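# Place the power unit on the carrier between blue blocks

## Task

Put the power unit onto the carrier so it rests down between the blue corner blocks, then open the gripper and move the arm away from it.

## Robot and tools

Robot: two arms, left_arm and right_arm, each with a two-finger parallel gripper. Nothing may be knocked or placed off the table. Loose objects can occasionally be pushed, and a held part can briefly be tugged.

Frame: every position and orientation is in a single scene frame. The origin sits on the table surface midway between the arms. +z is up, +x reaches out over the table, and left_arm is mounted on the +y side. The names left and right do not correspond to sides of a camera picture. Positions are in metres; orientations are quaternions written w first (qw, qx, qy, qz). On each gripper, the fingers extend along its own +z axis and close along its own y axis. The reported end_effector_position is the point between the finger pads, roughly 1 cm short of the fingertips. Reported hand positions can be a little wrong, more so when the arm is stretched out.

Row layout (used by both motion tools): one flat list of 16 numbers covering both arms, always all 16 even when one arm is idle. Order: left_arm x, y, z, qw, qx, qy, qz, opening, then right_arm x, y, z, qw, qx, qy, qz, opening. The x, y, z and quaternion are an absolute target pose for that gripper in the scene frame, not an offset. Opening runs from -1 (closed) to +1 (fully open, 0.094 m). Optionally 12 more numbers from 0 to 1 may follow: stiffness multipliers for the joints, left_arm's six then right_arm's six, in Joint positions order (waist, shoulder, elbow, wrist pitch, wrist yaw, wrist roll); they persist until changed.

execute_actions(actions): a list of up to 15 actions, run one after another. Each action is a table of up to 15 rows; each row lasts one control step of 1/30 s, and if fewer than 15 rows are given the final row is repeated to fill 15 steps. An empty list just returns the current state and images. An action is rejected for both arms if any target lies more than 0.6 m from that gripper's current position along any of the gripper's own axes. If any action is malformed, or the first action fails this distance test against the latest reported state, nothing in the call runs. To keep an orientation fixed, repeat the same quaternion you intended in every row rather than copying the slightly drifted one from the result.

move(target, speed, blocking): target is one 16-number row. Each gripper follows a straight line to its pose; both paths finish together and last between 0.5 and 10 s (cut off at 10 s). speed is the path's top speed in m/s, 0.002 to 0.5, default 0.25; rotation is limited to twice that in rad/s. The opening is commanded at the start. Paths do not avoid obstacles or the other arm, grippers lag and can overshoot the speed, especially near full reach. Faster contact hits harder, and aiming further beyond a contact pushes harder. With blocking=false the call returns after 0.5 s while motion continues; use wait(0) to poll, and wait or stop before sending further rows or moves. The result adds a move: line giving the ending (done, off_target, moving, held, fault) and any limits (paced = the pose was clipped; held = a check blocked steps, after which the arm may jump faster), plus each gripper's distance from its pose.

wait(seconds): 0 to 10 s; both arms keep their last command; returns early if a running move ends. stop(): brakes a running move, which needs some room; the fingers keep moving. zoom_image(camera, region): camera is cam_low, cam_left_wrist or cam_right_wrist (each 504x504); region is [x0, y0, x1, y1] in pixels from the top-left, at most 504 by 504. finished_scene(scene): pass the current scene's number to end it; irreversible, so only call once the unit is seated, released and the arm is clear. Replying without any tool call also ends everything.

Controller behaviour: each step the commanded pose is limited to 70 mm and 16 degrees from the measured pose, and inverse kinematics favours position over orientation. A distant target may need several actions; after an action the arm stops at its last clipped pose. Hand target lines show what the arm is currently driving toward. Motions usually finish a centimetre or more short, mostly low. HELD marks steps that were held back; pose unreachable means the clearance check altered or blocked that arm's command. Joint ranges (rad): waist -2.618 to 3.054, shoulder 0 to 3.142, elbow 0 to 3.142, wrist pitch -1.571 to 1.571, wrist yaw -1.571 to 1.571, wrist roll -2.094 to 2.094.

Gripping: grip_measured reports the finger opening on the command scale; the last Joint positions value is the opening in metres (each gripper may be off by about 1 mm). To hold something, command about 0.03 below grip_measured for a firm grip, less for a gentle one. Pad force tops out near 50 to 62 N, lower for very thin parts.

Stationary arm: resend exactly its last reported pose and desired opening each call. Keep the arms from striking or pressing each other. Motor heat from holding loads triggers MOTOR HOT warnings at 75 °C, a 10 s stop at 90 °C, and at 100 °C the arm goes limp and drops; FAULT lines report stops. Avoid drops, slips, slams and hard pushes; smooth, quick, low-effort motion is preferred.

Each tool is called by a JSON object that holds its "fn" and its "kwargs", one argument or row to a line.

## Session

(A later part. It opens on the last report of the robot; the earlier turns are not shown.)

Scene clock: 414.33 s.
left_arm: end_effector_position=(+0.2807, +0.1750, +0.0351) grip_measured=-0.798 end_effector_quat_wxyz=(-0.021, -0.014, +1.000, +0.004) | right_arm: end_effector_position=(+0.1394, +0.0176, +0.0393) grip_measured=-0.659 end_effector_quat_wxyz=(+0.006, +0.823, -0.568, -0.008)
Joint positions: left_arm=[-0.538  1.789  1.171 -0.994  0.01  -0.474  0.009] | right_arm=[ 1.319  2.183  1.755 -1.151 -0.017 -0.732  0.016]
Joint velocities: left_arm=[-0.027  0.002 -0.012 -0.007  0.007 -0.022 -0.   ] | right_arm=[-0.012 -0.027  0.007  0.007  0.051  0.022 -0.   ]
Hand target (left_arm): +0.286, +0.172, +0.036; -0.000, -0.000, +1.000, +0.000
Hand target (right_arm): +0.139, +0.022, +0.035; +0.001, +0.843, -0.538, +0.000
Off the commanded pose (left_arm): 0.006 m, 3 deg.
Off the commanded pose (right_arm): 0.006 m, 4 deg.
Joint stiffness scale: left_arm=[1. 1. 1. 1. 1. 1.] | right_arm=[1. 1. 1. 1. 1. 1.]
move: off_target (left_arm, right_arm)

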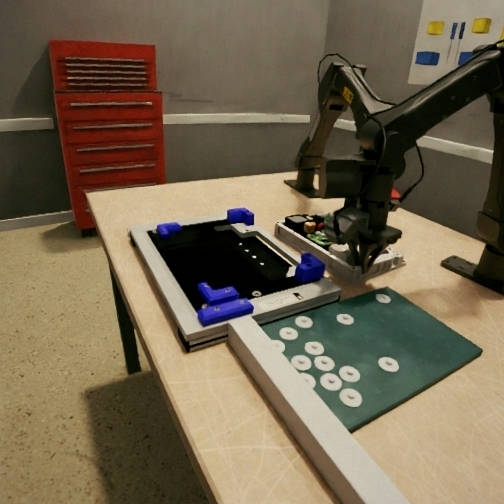

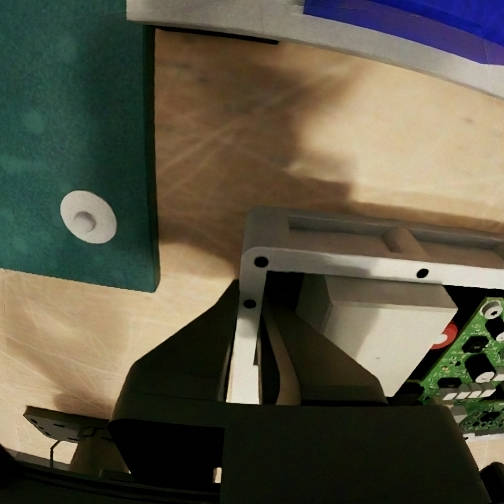

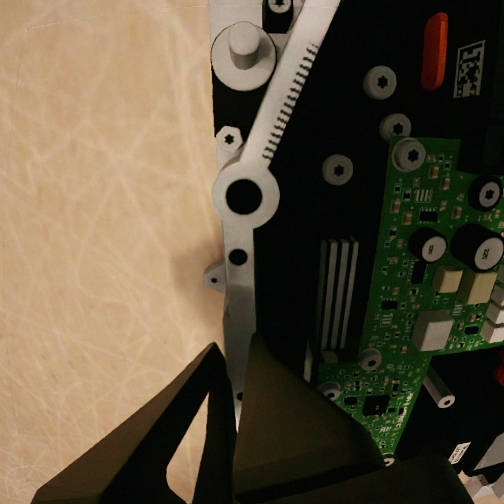

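Gripped. Lift both, using current orientations.

{"fn": "move", "kwargs": {
  "target": [0.281,0.175,0.115,-0.02,-0.014,1,0,-1,0.139,0.018,0.119,0,0.823,-0.568,0,-1],
  "speed": 0.04
}}

Scene clock: 419.33 s.
left_arm: end_effector_position=(+0.2648, +0.1845, +0.0875) grip_measured=-0.797 end_effector_quat_wxyz=(-0.066, -0.049, +0.996, +0.030) | right_arm: end_effector_position=(+0.1390, +0.0151, +0.0966) grip_measured=-0.721 end_effector_quat_wxyz=(+0.019, +0.805, -0.593, -0.002)
Joint positions: left_arm=[-0.533  1.763  1.345 -1.297  0.009 -0.537  0.01 ] | right_arm=[ 1.319  2.183  1.983 -1.406 -0.014 -0.669  0.013]
Joint velocities: left_arm=[-0.002 -0.017  0.007 -0.022  0.066 -0.051  0.   ] | right_arm=[-0.007 -0.007  0.007  0.022 -0.022 -0.007  0.   ]
Hand target (left_arm): +0.278, +0.176, +0.115; -0.019, -0.015, +1.000, +0.002
Hand target (right_arm): +0.139, +0.018, +0.119; -0.002, +0.823, -0.569, +0.000
Off the commanded pose (left_arm): 0.033 m, 7 deg.
Off the commanded pose (right_arm): 0.023 m, 4 deg.
Joint stiffness scale: left_arm=[1. 1. 1. 1. 1. 1.] | right_arm=[1. 1. 1. 1. 1. 1.]
move: off_target (left_arm, right_arm)

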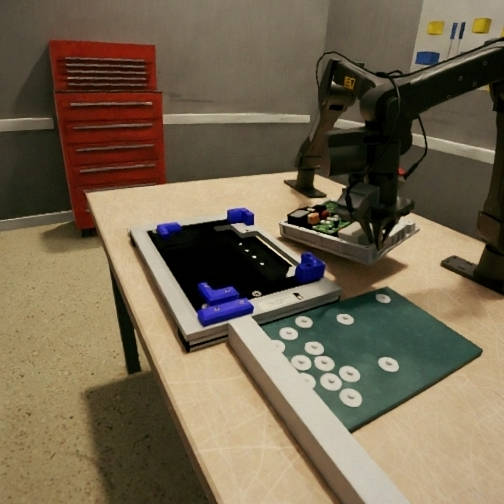

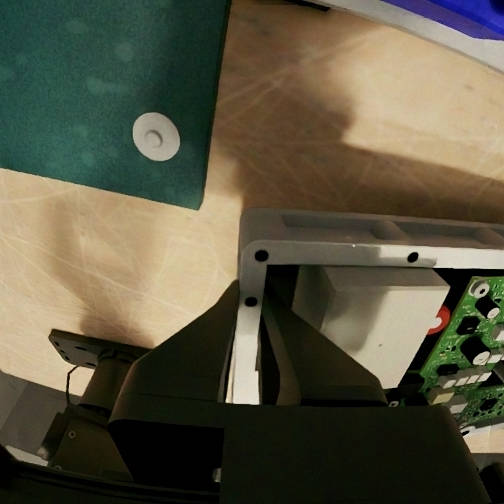

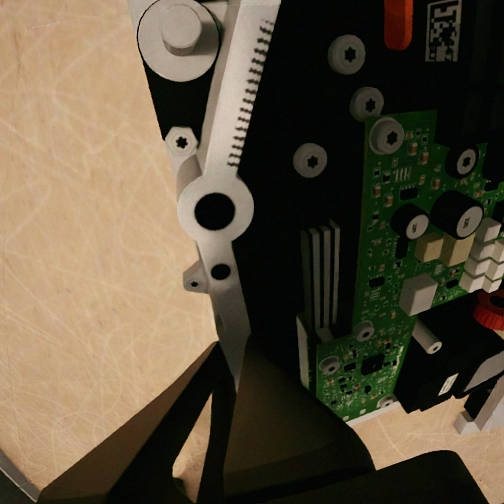

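{"fn": "move", "kwargs": {
  "target": [0.275,0.178,0.15,-0.02,-0.014,1,0,-1,0.139,0.018,0.154,0,0.823,-0.568,0,-1],
  "speed": 0.04
}}

Scene clock: 431.33 s.
left_arm: end_effector_position=(+0.2613, +0.1885, +0.1209) grip_measured=-0.796 end_effector_quat_wxyz=(-0.067, -0.056, +0.995, +0.038) | right_arm: end_effector_position=(+0.1381, +0.0168, +0.1248) grip_measured=-0.742 end_effector_quat_wxyz=(+0.023, +0.798, -0.602, -0.005)
Joint positions: left_arm=[-0.533  1.74   1.451 -1.436 -0.003 -0.552  0.01 ] | right_arm=[ 1.319  2.212  2.142 -1.542 -0.022 -0.646  0.012]
Joint velocities: left_arm=[-0.007 -0.012 -0.002  0.007 -0.007 -0.022  0.   ] | right_arm=[-0.012 -0.017 -0.002  0.022 -0.154  0.037  0.001]
Hand target (left_arm): +0.272, +0.180, +0.150; -0.018, -0.014, +1.000, +0.003
Hand target (right_arm): +0.139, +0.017, +0.153; -0.010, +0.822, -0.569, -0.002
Off the commanded pose (left_arm): 0.034 m, 8 deg.
Off the commanded pose (right_arm): 0.029 m, 6 deg.
Joint stiffness scale: left_arm=[1. 1. 1. 1. 1. 1.] | right_arm=[1. 1. 1. 1. 1. 1.]
joint sent to its limit (right arm) — the command would take joint 4 (wrist pitch) past its lower limit, so that joint was sent only as far as its limit.
move: off_target (left_arm, right_arm)

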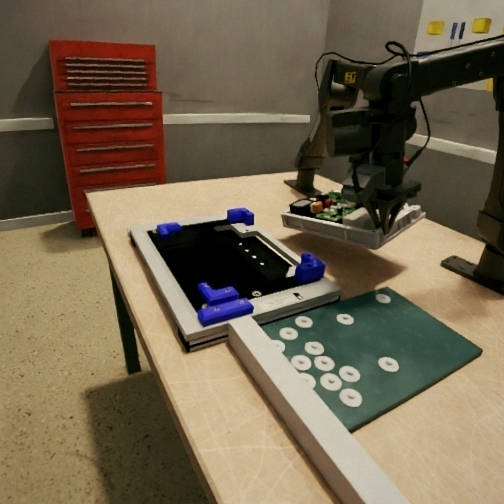

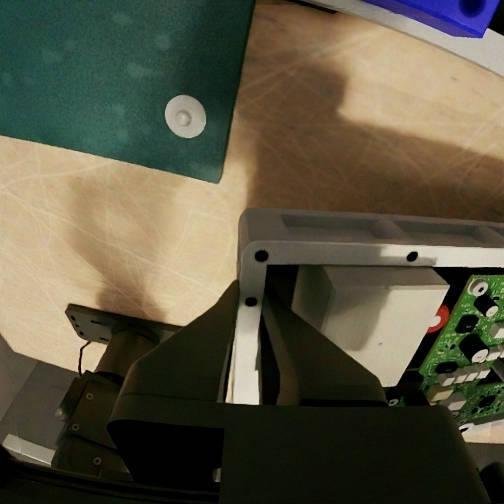

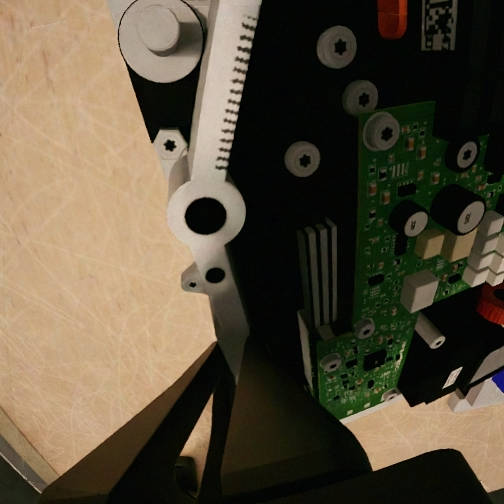

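{"fn": "move", "kwargs": {
  "target": [0.44,0.19,0.16,0,0.07,0.998,0,-1,0.279,0.053,0.16,0,0.719,-0.695,0,-1],
  "speed": 0.04
}}

Scene clock: 455.53 s.
left_arm: end_effector_position=(+0.4279, +0.1937, +0.1332) grip_measured=-0.780 end_effector_quat_wxyz=(+0.002, +0.044, +0.999, +0.015) | right_arm: end_effector_position=(+0.2713, +0.0492, +0.1211) grip_measured=-0.762 end_effector_quat_wxyz=(-0.072, +0.701, -0.709, -0.028)
Joint positions: left_arm=[-0.369  2.268  2.27  -1.576 -0.031 -0.187  0.01 ] | right_arm=[ 1.094  2.52   2.664 -1.563 -0.026 -0.582  0.011]
Joint velocities: left_arm=[ 0.002  0.007 -0.007  0.007 -0.125  0.066  0.002] | right_arm=[-0.007  0.002 -0.002  0.066 -0.022  0.051  0.001]
Hand target (left_arm): +0.437, +0.194, +0.161; +0.043, +0.070, +0.997, -0.005
Hand target (right_arm): +0.278, +0.050, +0.159; -0.120, +0.712, -0.691, -0.024
Off the commanded pose (left_arm): 0.030 m, 3 deg.
Off the commanded pose (right_arm): 0.040 m, 9 deg.
Joint stiffness scale: left_arm=[1. 1. 1. 1. 1. 1.] | right_arm=[1. 1. 1. 1. 1. 1.]
joint sent to its limit (left arm) — the command would take joint 4 (wrist pitch) past its lower limit, so that joint was sent only as far as its limit.
joint sent to its limit (right arm) — the command would take joint 4 (wrist pitch) past its lower limit, so that joint was sent only as far as its limit.
move: off_target (left_arm, right_arm)

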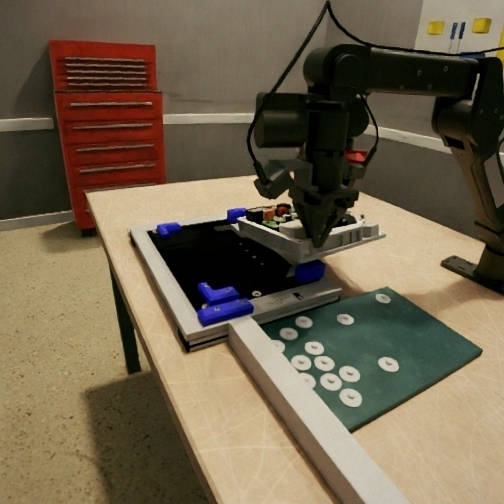

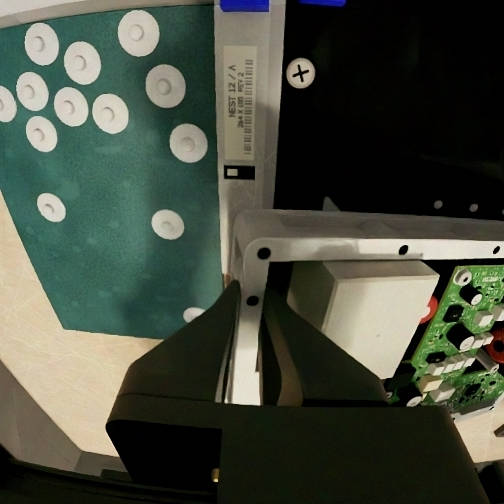

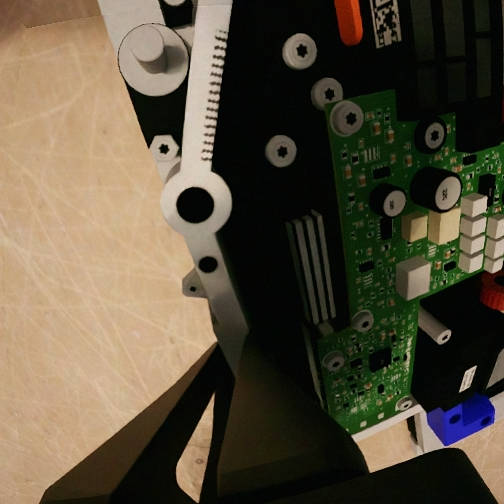

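{"fn": "move", "kwargs": {
  "target": [0.54,0.165,0.15,0,0.07,0.998,0,-1,0.379,0.028,0.15,0,0.719,-0.695,0,-1],
  "speed": 0.04
}}

Scene clock: 463.70 s.
left_arm: end_effector_position=(+0.5152, +0.1632, +0.1168) grip_measured=-0.784 end_effector_quat_wxyz=(+0.098, +0.047, +0.994, -0.023) | right_arm: end_effector_position=(+0.3578, +0.0181, +0.0980) grip_measured=-0.763 end_effector_quat_wxyz=(-0.101, +0.699, -0.708, -0.013)
Joint positions: left_arm=[-0.369  2.615  2.821 -1.574  0.001 -0.181  0.01 ] | right_arm=[ 0.929  2.649  2.808 -1.526 -0.02  -0.745  0.011]
Joint velocities: left_arm=[ 0.007 -0.017 -0.012 -0.007 -0.066 -0.066 -0.001] | right_arm=[-0.007 -0.002 -0.002 -0.022  0.051  0.037 -0.   ]
Hand target (left_arm): +0.536, +0.168, +0.152; +0.165, +0.066, +0.983, -0.033
Hand target (right_arm): +0.375, +0.023, +0.150; -0.179, +0.705, -0.687, -0.004
Off the commanded pose (left_arm): 0.042 m, 12 deg.
Off the commanded pose (right_arm): 0.057 m, 12 deg.
Joint stiffness scale: left_arm=[1. 1. 1. 1. 1. 1.] | right_arm=[1. 1. 1. 1. 1. 1.]
elbow stopped short (right arm): the move would have taken joint 3 (elbow) straighter than the controller allows; a more bent joint 3 avoids this.
elbow stopped short (left arm): the move would have taken joint 3 (elbow) straighter than the controller allows; a more bent joint 3 avoids this.
move: off_target (left_arm, right_arm)

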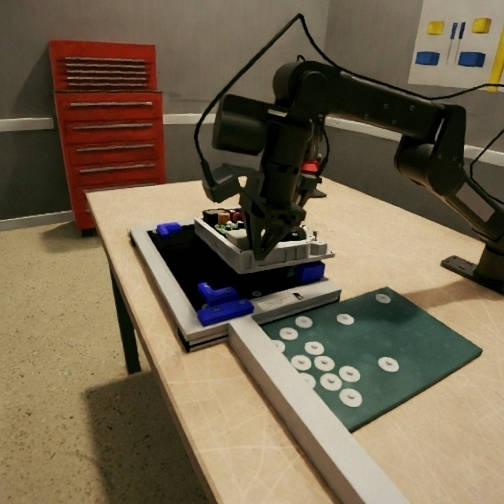

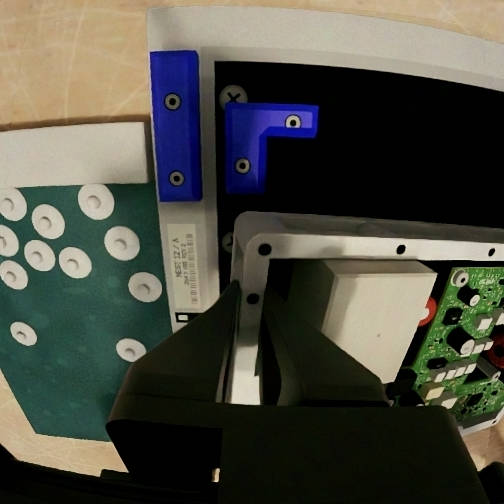

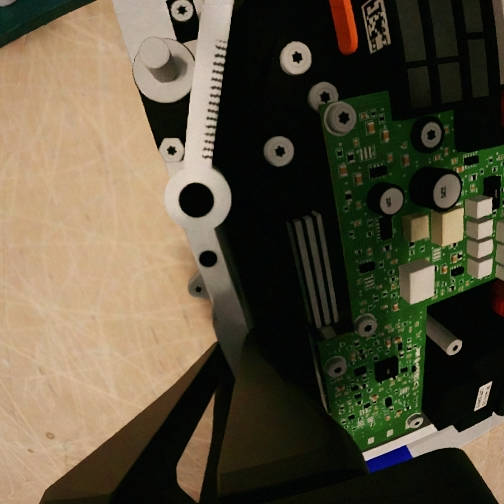

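{"fn": "move", "kwargs": {
  "target": [0.56,0.15,0.125,0.05,0.07,0.996,0,-1,0.40,0.008,0.12,-0.05,0.719,-0.695,0,-1],
  "speed": 0.03
}}

Scene clock: 471.90 s.
left_arm: end_effector_position=(+0.5238, +0.1606, +0.1070) grip_measured=-0.788 end_effector_quat_wxyz=(+0.105, +0.037, +0.993, -0.024) | right_arm: end_effector_position=(+0.3682, +0.0122, +0.0924) grip_measured=-0.764 end_effector_quat_wxyz=(-0.101, +0.704, -0.702, -0.028)
Joint positions: left_arm=[-0.371  2.645  2.835 -1.544 -0.004 -0.204  0.01 ] | right_arm=[ 0.895  2.674  2.833 -1.527 -0.058 -0.79   0.011]
Joint velocities: left_arm=[ 0.002  0.007 -0.017  0.007  0.037  0.022 -0.001] | right_arm=[-0.007 -0.002 -0.002 -0.022 -0.007 -0.007  0.   ]
Hand target (left_arm): +0.554, +0.152, +0.128; +0.182, +0.066, +0.981, -0.030
Hand target (right_arm): +0.397, +0.005, +0.121; -0.155, +0.706, -0.691, +0.001
Off the commanded pose (left_arm): 0.042 m, 8 deg.
Off the commanded pose (right_arm): 0.042 m, 7 deg.
Joint stiffness scale: left_arm=[1. 1. 1. 1. 1. 1.] | right_arm=[1. 1. 1. 1. 1. 1.]
elbow stopped short (left arm): the move would have taken joint 3 (elbow) straighter than the controller allows; a more bent joint 3 avoids this.
elbow stopped short (right arm): the move would have taken joint 3 (elbow) straighter than the controller allows; a more bent joint 3 avoids this.
move: off_target (left_arm, right_arm)

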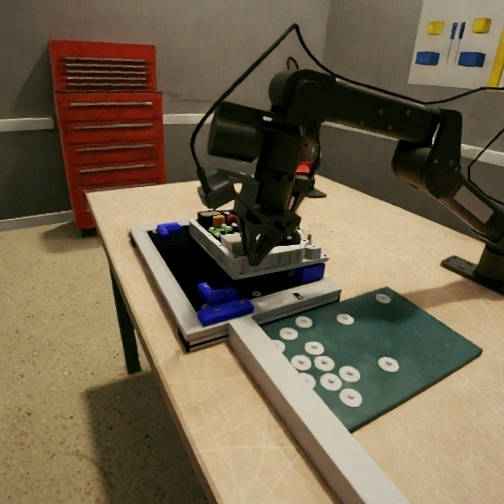

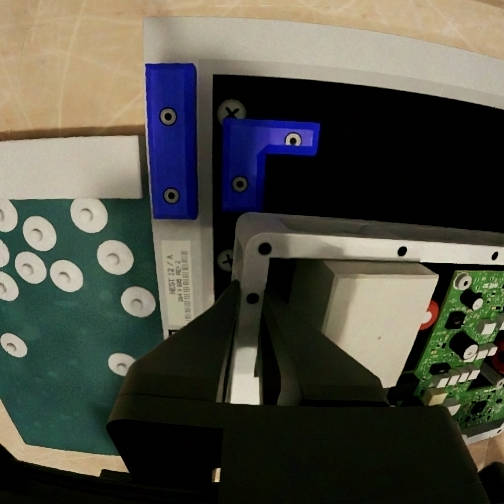

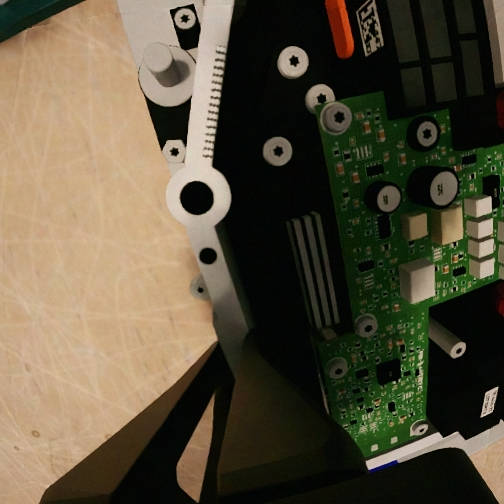

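{"fn": "move", "kwargs": {
  "target": [0.53,0.145,0.10,0.1,0.05,0.993,0,-1,0.375,-0.004,0.085,-0.1,0.704,-0.702,0,-1],
  "speed": 0.02
}}

Scene clock: 486.67 s.
left_arm: end_effector_position=(+0.5227, +0.1604, +0.1064) grip_measured=-0.793 end_effector_quat_wxyz=(+0.109, +0.030, +0.994, +0.002) | right_arm: end_effector_position=(+0.3673, +0.0117, +0.0893) grip_measured=-0.764 end_effector_quat_wxyz=(-0.106, +0.697, -0.709, -0.029)
Joint positions: left_arm=[-0.39   2.655  2.852 -1.558 -0.061 -0.231  0.01 ] | right_arm=[ 0.895  2.579  2.63  -1.41  -0.058 -0.77   0.011]
Joint velocities: left_arm=[-0.002  0.002 -0.012  0.051 -0.051 -0.037 -0.   ] | right_arm=[ 0.007 -0.115 -0.232  0.183 -0.037  0.051 -0.   ]
Hand target (left_arm): +0.529, +0.146, +0.100; +0.120, +0.050, +0.991, -0.005
Hand target (right_arm): +0.375, -0.004, +0.085; -0.094, +0.705, -0.703, -0.001
Off the commanded pose (left_arm): 0.018 m, 3 deg.
Off the commanded pose (right_arm): 0.018 m, 4 deg.
Joint stiffness scale: left_arm=[1. 1. 1. 1. 1. 1.] | right_arm=[1. 1. 1. 1. 1. 1.]
elbow stopped short (left arm): the move would have taken joint 3 (elbow) straighter than the controller allows; a more bent joint 3 avoids this.
move: off_target (left_arm, right_arm)

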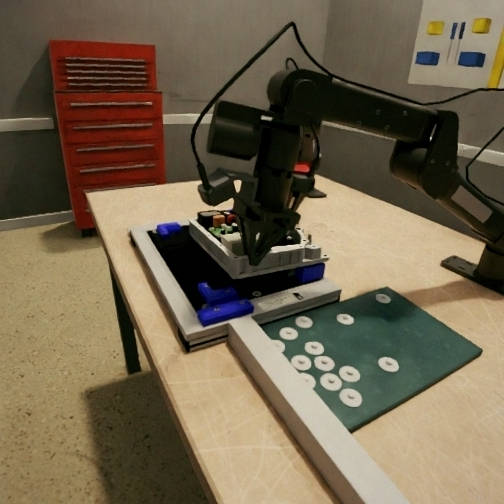

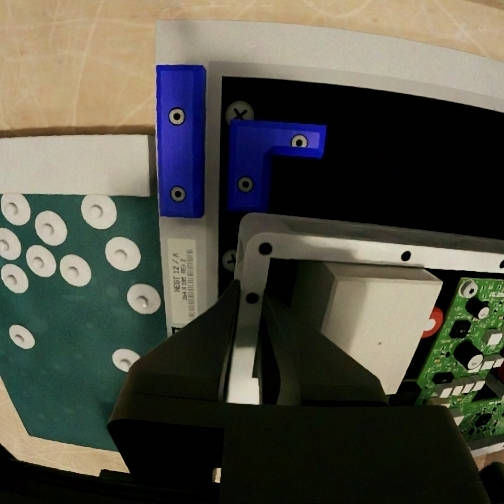

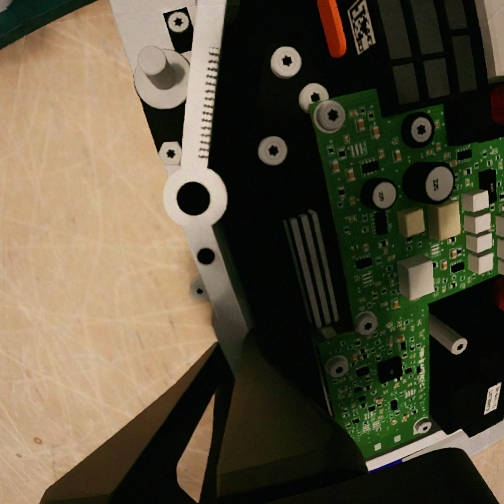

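{"fn": "move", "kwargs": {
  "target": [0.5227,0.160,0.106,0.109,0.03,0.994,0,-0.4,0.367,0.0117,0.089,-0.106,0.697,-0.709,0,-0.3],
  "speed": 0.02
}}

{"fn": "move", "kwargs": {
  "target": [0.48,0.24,0.17,0,0,1,0,-0.4,0.30,0.0,0.16,0,0.843,-0.537,0,-0.3],
  "speed": 0.08
}}

Scene clock: 499.07 s.
left_arm: end_effector_position=(+0.5222, +0.1606, +0.1063) grip_measured=-0.401 end_effector_quat_wxyz=(+0.108, +0.030, +0.994, +0.002) | right_arm: end_effector_position=(+0.3698, +0.0094, +0.0891) grip_measured=-0.302 end_effector_quat_wxyz=(-0.107, +0.696, -0.710, -0.004)
Joint positions: left_arm=[-0.39   2.655  2.852 -1.56  -0.061 -0.231  0.028] | right_arm=[ 0.906  2.572  2.618 -1.401 -0.006 -0.762  0.033]
Joint velocities: left_arm=[-0.007 -0.007 -0.007 -0.037  0.007  0.066 -0.001] | right_arm=[ 0.007 -0.012  0.007 -0.022 -0.007 -0.007 -0.   ]
Hand target (left_arm): +0.523, +0.160, +0.106; +0.109, +0.030, +0.994, +0.000
Hand target (right_arm): +0.367, +0.012, +0.089; -0.106, +0.697, -0.709, +0.000
Off the commanded pose (left_arm): 0.001 m, 0 deg.
Off the commanded pose (right_arm): 0.004 m, 1 deg.
Joint stiffness scale: left_arm=[1. 1. 1. 1. 1. 1.] | right_arm=[1. 1. 1. 1. 1. 1.]
move: done

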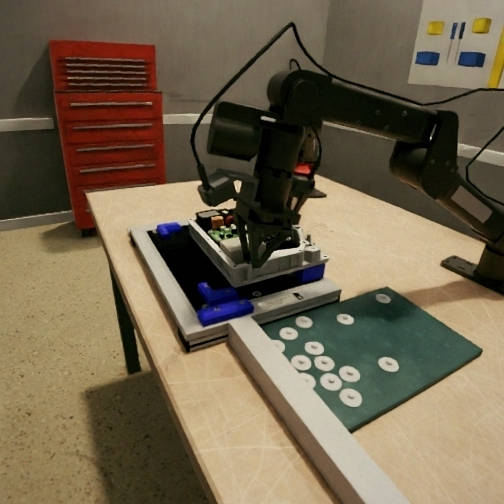

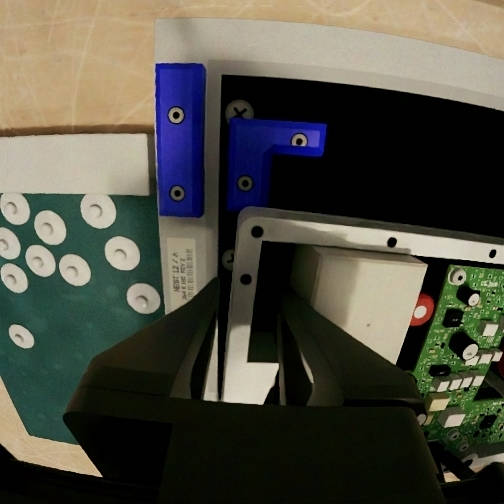

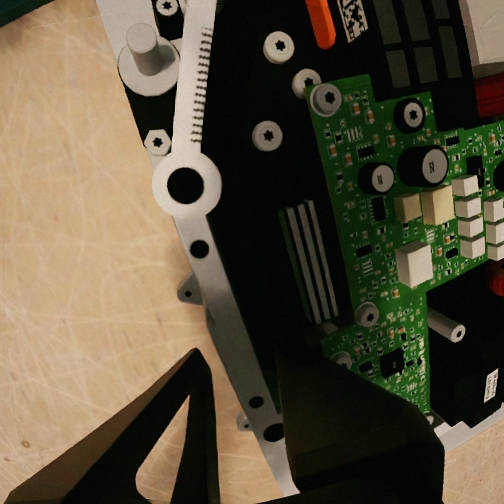

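Scene clock: 502.53 s.
left_arm: end_effector_position=(+0.4820, +0.2357, +0.1595) grip_measured=-0.401 end_effector_quat_wxyz=(+0.080, +0.000, +0.997, -0.007) | right_arm: end_effector_position=(+0.3059, +0.0022, +0.1565) grip_measured=-0.302 end_effector_quat_wxyz=(-0.092, +0.835, -0.543, +0.008)
Joint positions: left_arm=[-0.245  2.354  2.518 -1.574 -0.01  -0.151  0.028] | right_arm=[ 0.989  2.386  2.558 -1.557 -0.006 -1.117  0.033]
Joint velocities: left_arm=[ 0.007  0.002 -0.012 -0.051 -0.022  0.095 -0.   ] | right_arm=[-0.017 -0.007 -0.012  0.007 -0.095 -0.081  0.001]
Hand target (left_arm): +0.478, +0.239, +0.169; +0.085, +0.000, +0.996, -0.011
Hand target (right_arm): +0.299, +0.000, +0.159; -0.087, +0.840, -0.536, +0.010
Off the commanded pose (left_arm): 0.011 m, 9 deg.
Off the commanded pose (right_arm): 0.007 m, 11 deg.
Joint stiffness scale: left_arm=[1. 1. 1. 1. 1. 1.] | right_arm=[1. 1. 1. 1. 1. 1.]
joint sent to its limit (left arm) — the command would take joint 4 (wrist pitch) past its lower limit, so that joint was sent only as far as its limit.
joint sent to its limit (right arm) — the command would take joint 4 (wrist pitch) past its lower limit, so that joint was sent only as far as its limit.
move: off_target (left_arm, right_arm)

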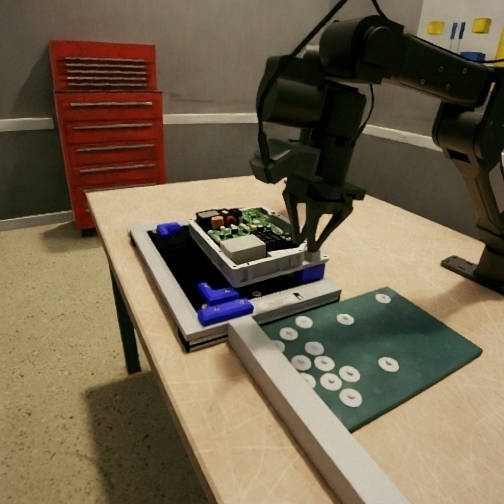

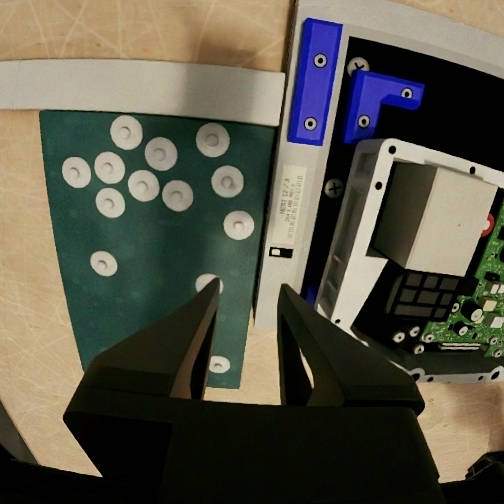

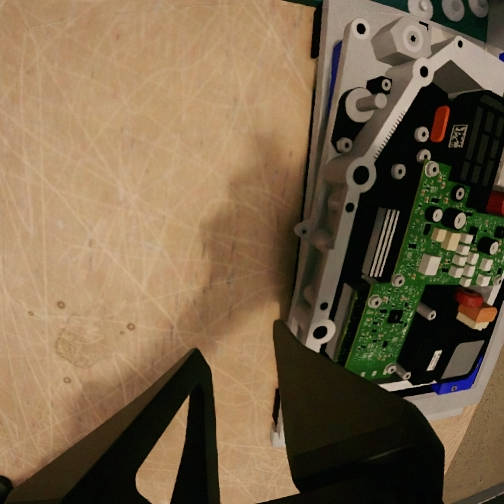

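{"fn": "move", "kwargs": {
  "target": [0.46,0.215,0.085,0,0.7071,0.7071,0,-1,0.28,0.0,0.10,0,-0.216,0.976,0,-1],
  "speed": 0.1
}}

{"fn": "move", "kwargs": {
  "target": [0.46,0.158,0.085,0,0.7071,0.7071,0,-1,0.28,0.0,0.085,0,-0.216,0.976,0,-1],
  "speed": 0.02
}}

Scene clock: 520.00 s.
left_arm: end_effector_position=(+0.4638, +0.2188, +0.0938) grip_measured=-0.986 end_effector_quat_wxyz=(+0.008, +0.699, +0.715, +0.004) | right_arm: end_effector_position=(+0.2878, +0.0006, +0.1131) grip_measured=-0.994 end_effector_quat_wxyz=(+0.024, -0.214, +0.976, +0.015)
Joint positions: left_arm=[-0.282  2.371  2.288 -1.471  0.002  1.359  0.001] | right_arm=[ 1.02   2.432  2.476 -1.559  0.007  0.471  0.   ]
Joint velocities: left_arm=[-0.007 -0.002  0.017 -0.007  0.022  0.022  0.001] | right_arm=[-0.007  0.007 -0.007 -0.051 -0.007 -0.066  0.001]
Hand target (left_arm): +0.461, +0.214, +0.085; -0.000, +0.707, +0.708, -0.001
Hand target (right_arm): +0.280, -0.000, +0.100; +0.004, -0.215, +0.977, +0.004
Off the commanded pose (left_arm): 0.010 m, 2 deg.
Off the commanded pose (right_arm): 0.015 m, 3 deg.
Joint stiffness scale: left_arm=[1. 1. 1. 1. 1. 1.] | right_arm=[1. 1. 1. 1. 1. 1.]
joint sent to its limit (right arm) — the command would take joint 4 (wrist pitch) past its lower limit, so that joint was sent only as far as its limit.
move: off_target (right_arm)

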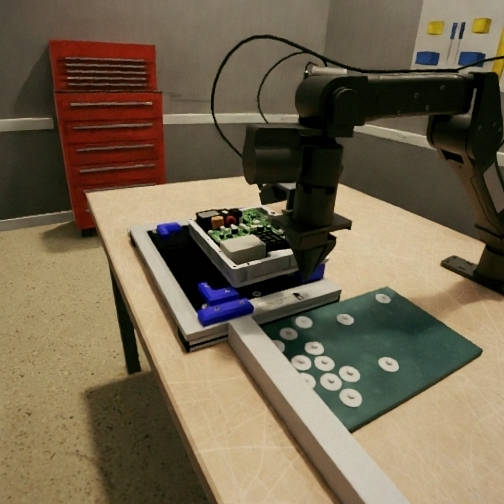

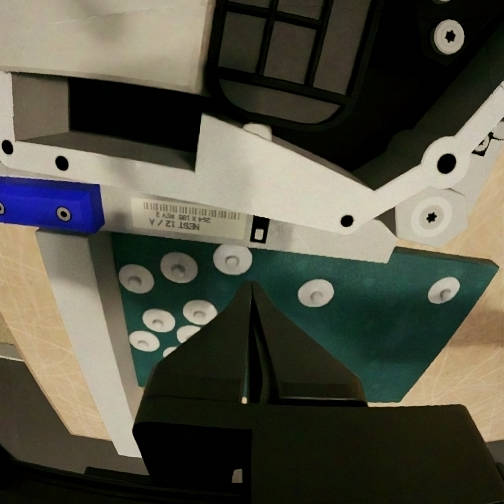

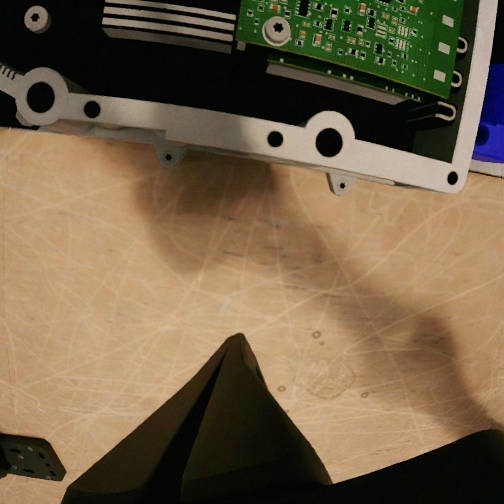

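Scene clock: 523.30 s.
left_arm: end_effector_position=(+0.4601, +0.1916, +0.0862) grip_measured=-0.986 end_effector_quat_wxyz=(-0.027, +0.697, +0.717, +0.023) | right_arm: end_effector_position=(+0.2853, -0.0026, +0.0958) grip_measured=-0.994 end_effector_quat_wxyz=(+0.011, -0.214, +0.977, +0.004)
Joint positions: left_arm=[-0.368  2.453  2.404 -1.548 -0.067  1.266  0.001] | right_arm=[ 1.02   2.432  2.406 -1.523  0.007  0.472  0.   ]
Joint velocities: left_arm=[ 0.002 -0.012 -0.017  0.007 -0.051 -0.037  0.001] | right_arm=[-0.012  0.002 -0.012  0.022 -0.051  0.007  0.001]
Hand target (left_arm): +0.459, +0.159, +0.086; +0.000, +0.708, +0.707, -0.000
Hand target (right_arm): +0.280, -0.000, +0.085; -0.000, -0.216, +0.976, -0.000
Off the commanded pose (left_arm): 0.034 m, 4 deg.
Off the commanded pose (right_arm): 0.012 m, 1 deg.
Joint stiffness scale: left_arm=[1. 1. 1. 1. 1. 1.] | right_arm=[1. 1. 1. 1. 1. 1.]
move: off_target (left_arm, right_arm)

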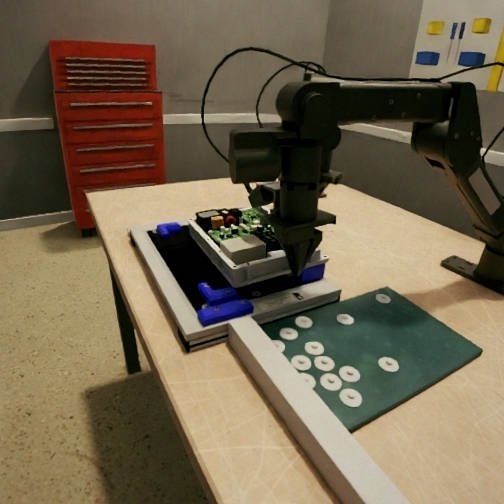

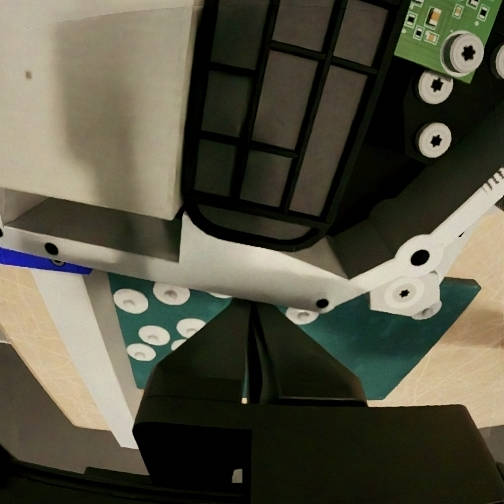

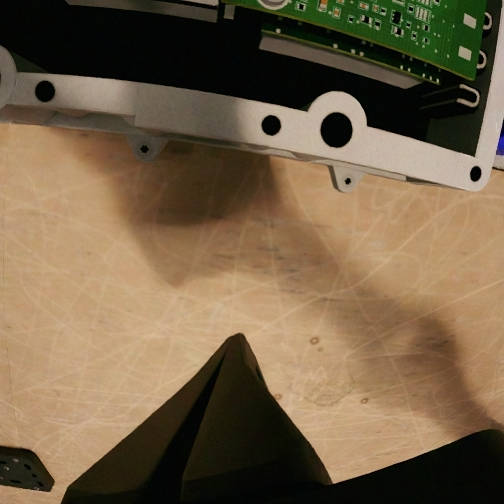

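{"fn": "move", "kwargs": {
  "target": [0.44,0.225,0.12,0,0.7071,0.7071,0,-1,0.33,0.03,0.078,0,-0.216,0.976,0,-0.6],
  "speed": 0.05
}}

{"fn": "move", "kwargs": {
  "target": [0.44,0.225,0.12,0,0.7071,0.7071,0,-1,0.40,0.03,0.078,0,-0.216,0.976,0,-0.6],
  "speed": 0.02
}}

Scene clock: 538.13 s.
left_arm: end_effector_position=(+0.4407, +0.2242, +0.1124) grip_measured=-0.986 end_effector_quat_wxyz=(-0.013, +0.707, +0.707, +0.003) | right_arm: end_effector_position=(+0.3275, +0.0320, +0.0817) grip_measured=-0.602 end_effector_quat_wxyz=(+0.057, -0.217, +0.974, +0.040)
Joint positions: left_arm=[-0.289  2.299  2.238 -1.529 -0.02   1.373  0.001] | right_arm=[ 0.998  2.675  2.802 -1.558  0.006  0.441  0.019]
Joint velocities: left_arm=[-0.017 -0.012 -0.022 -0.066 -0.066  0.022 -0.001] | right_arm=[-0.017 -0.002  0.022 -0.051  0.037  0.007  0.001]
Hand target (left_arm): +0.439, +0.225, +0.120; -0.001, +0.707, +0.707, +0.001
Hand target (right_arm): +0.330, +0.029, +0.078; +0.052, -0.216, +0.974, +0.040
Off the commanded pose (left_arm): 0.008 m, 2 deg.
Off the commanded pose (right_arm): 0.005 m, 8 deg.
Joint stiffness scale: left_arm=[1. 1. 1. 1. 1. 1.] | right_arm=[1. 1. 1. 1. 1. 1.]
joint sent to its limit (right arm) — the command would take joint 4 (wrist pitch) past its lower limit, so that joint was sent only as far as its limit.
move: off_target (right_arm)

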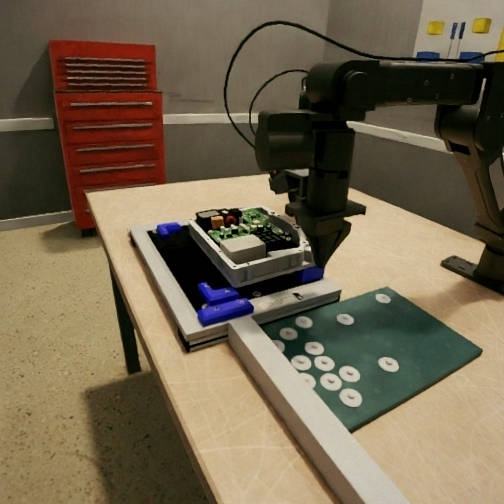

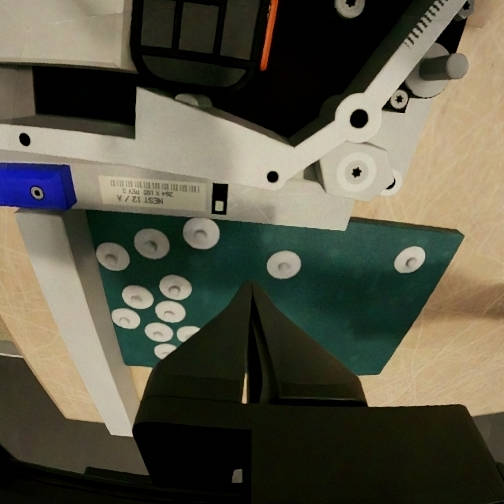

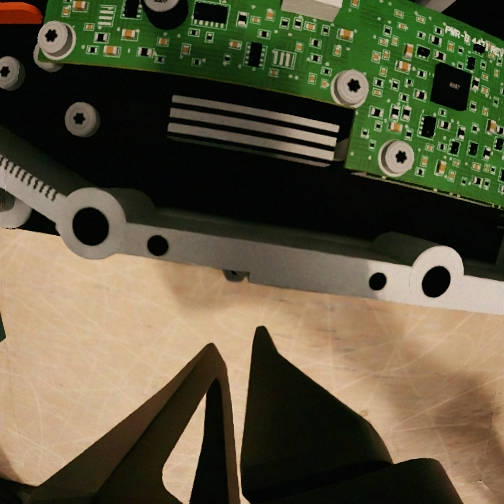

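Scene clock: 542.23 s.
left_arm: end_effector_position=(+0.4406, +0.2237, +0.1124) grip_measured=-0.986 end_effector_quat_wxyz=(-0.012, +0.708, +0.706, +0.002) | right_arm: end_effector_position=(+0.3680, +0.0398, +0.0835) grip_measured=-0.602 end_effector_quat_wxyz=(+0.091, -0.227, +0.965, +0.099)
Joint positions: left_arm=[-0.289  2.299  2.238 -1.529 -0.017  1.376  0.001] | right_arm=[ 0.928  2.706  2.843 -1.446 -0.067  0.357  0.019]
Joint velocities: left_arm=[ 0.007  0.007 -0.012  0.037 -0.022 -0.007  0.   ] | right_arm=[ 0.002 -0.007  0.007 -0.007 -0.066 -0.022 -0.002]
Hand target (left_arm): +0.440, +0.225, +0.120; -0.000, +0.707, +0.707, -0.000
Hand target (right_arm): +0.398, +0.027, +0.079; +0.122, -0.209, +0.967, +0.085
Off the commanded pose (left_arm): 0.008 m, 1 deg.
Off the commanded pose (right_arm): 0.034 m, 16 deg.
Joint stiffness scale: left_arm=[1. 1. 1. 1. 1. 1.] | right_arm=[1. 1. 1. 1. 1. 1.]
elbow stopped short (right arm): the move would have taken joint 3 (elbow) straighter than the controller allows; a more bent joint 3 avoids this.
move: off_target (right_arm)

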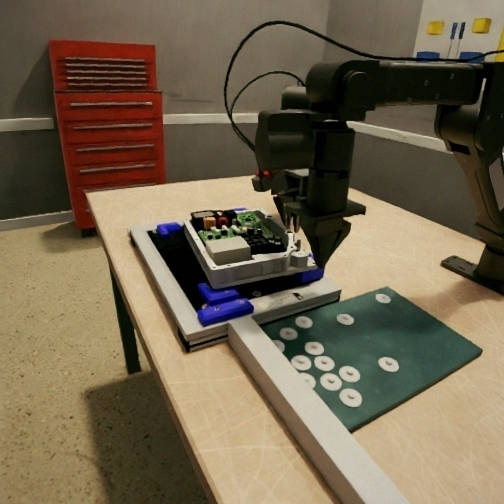

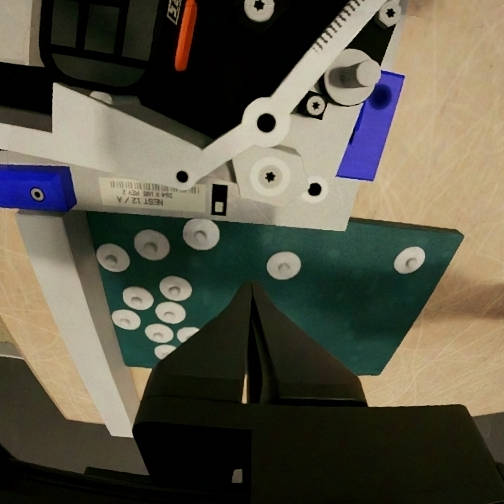

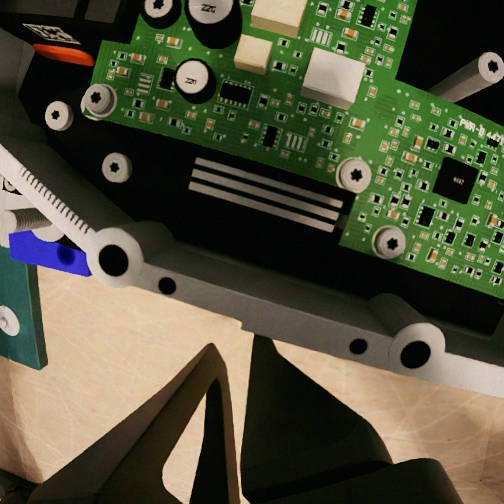

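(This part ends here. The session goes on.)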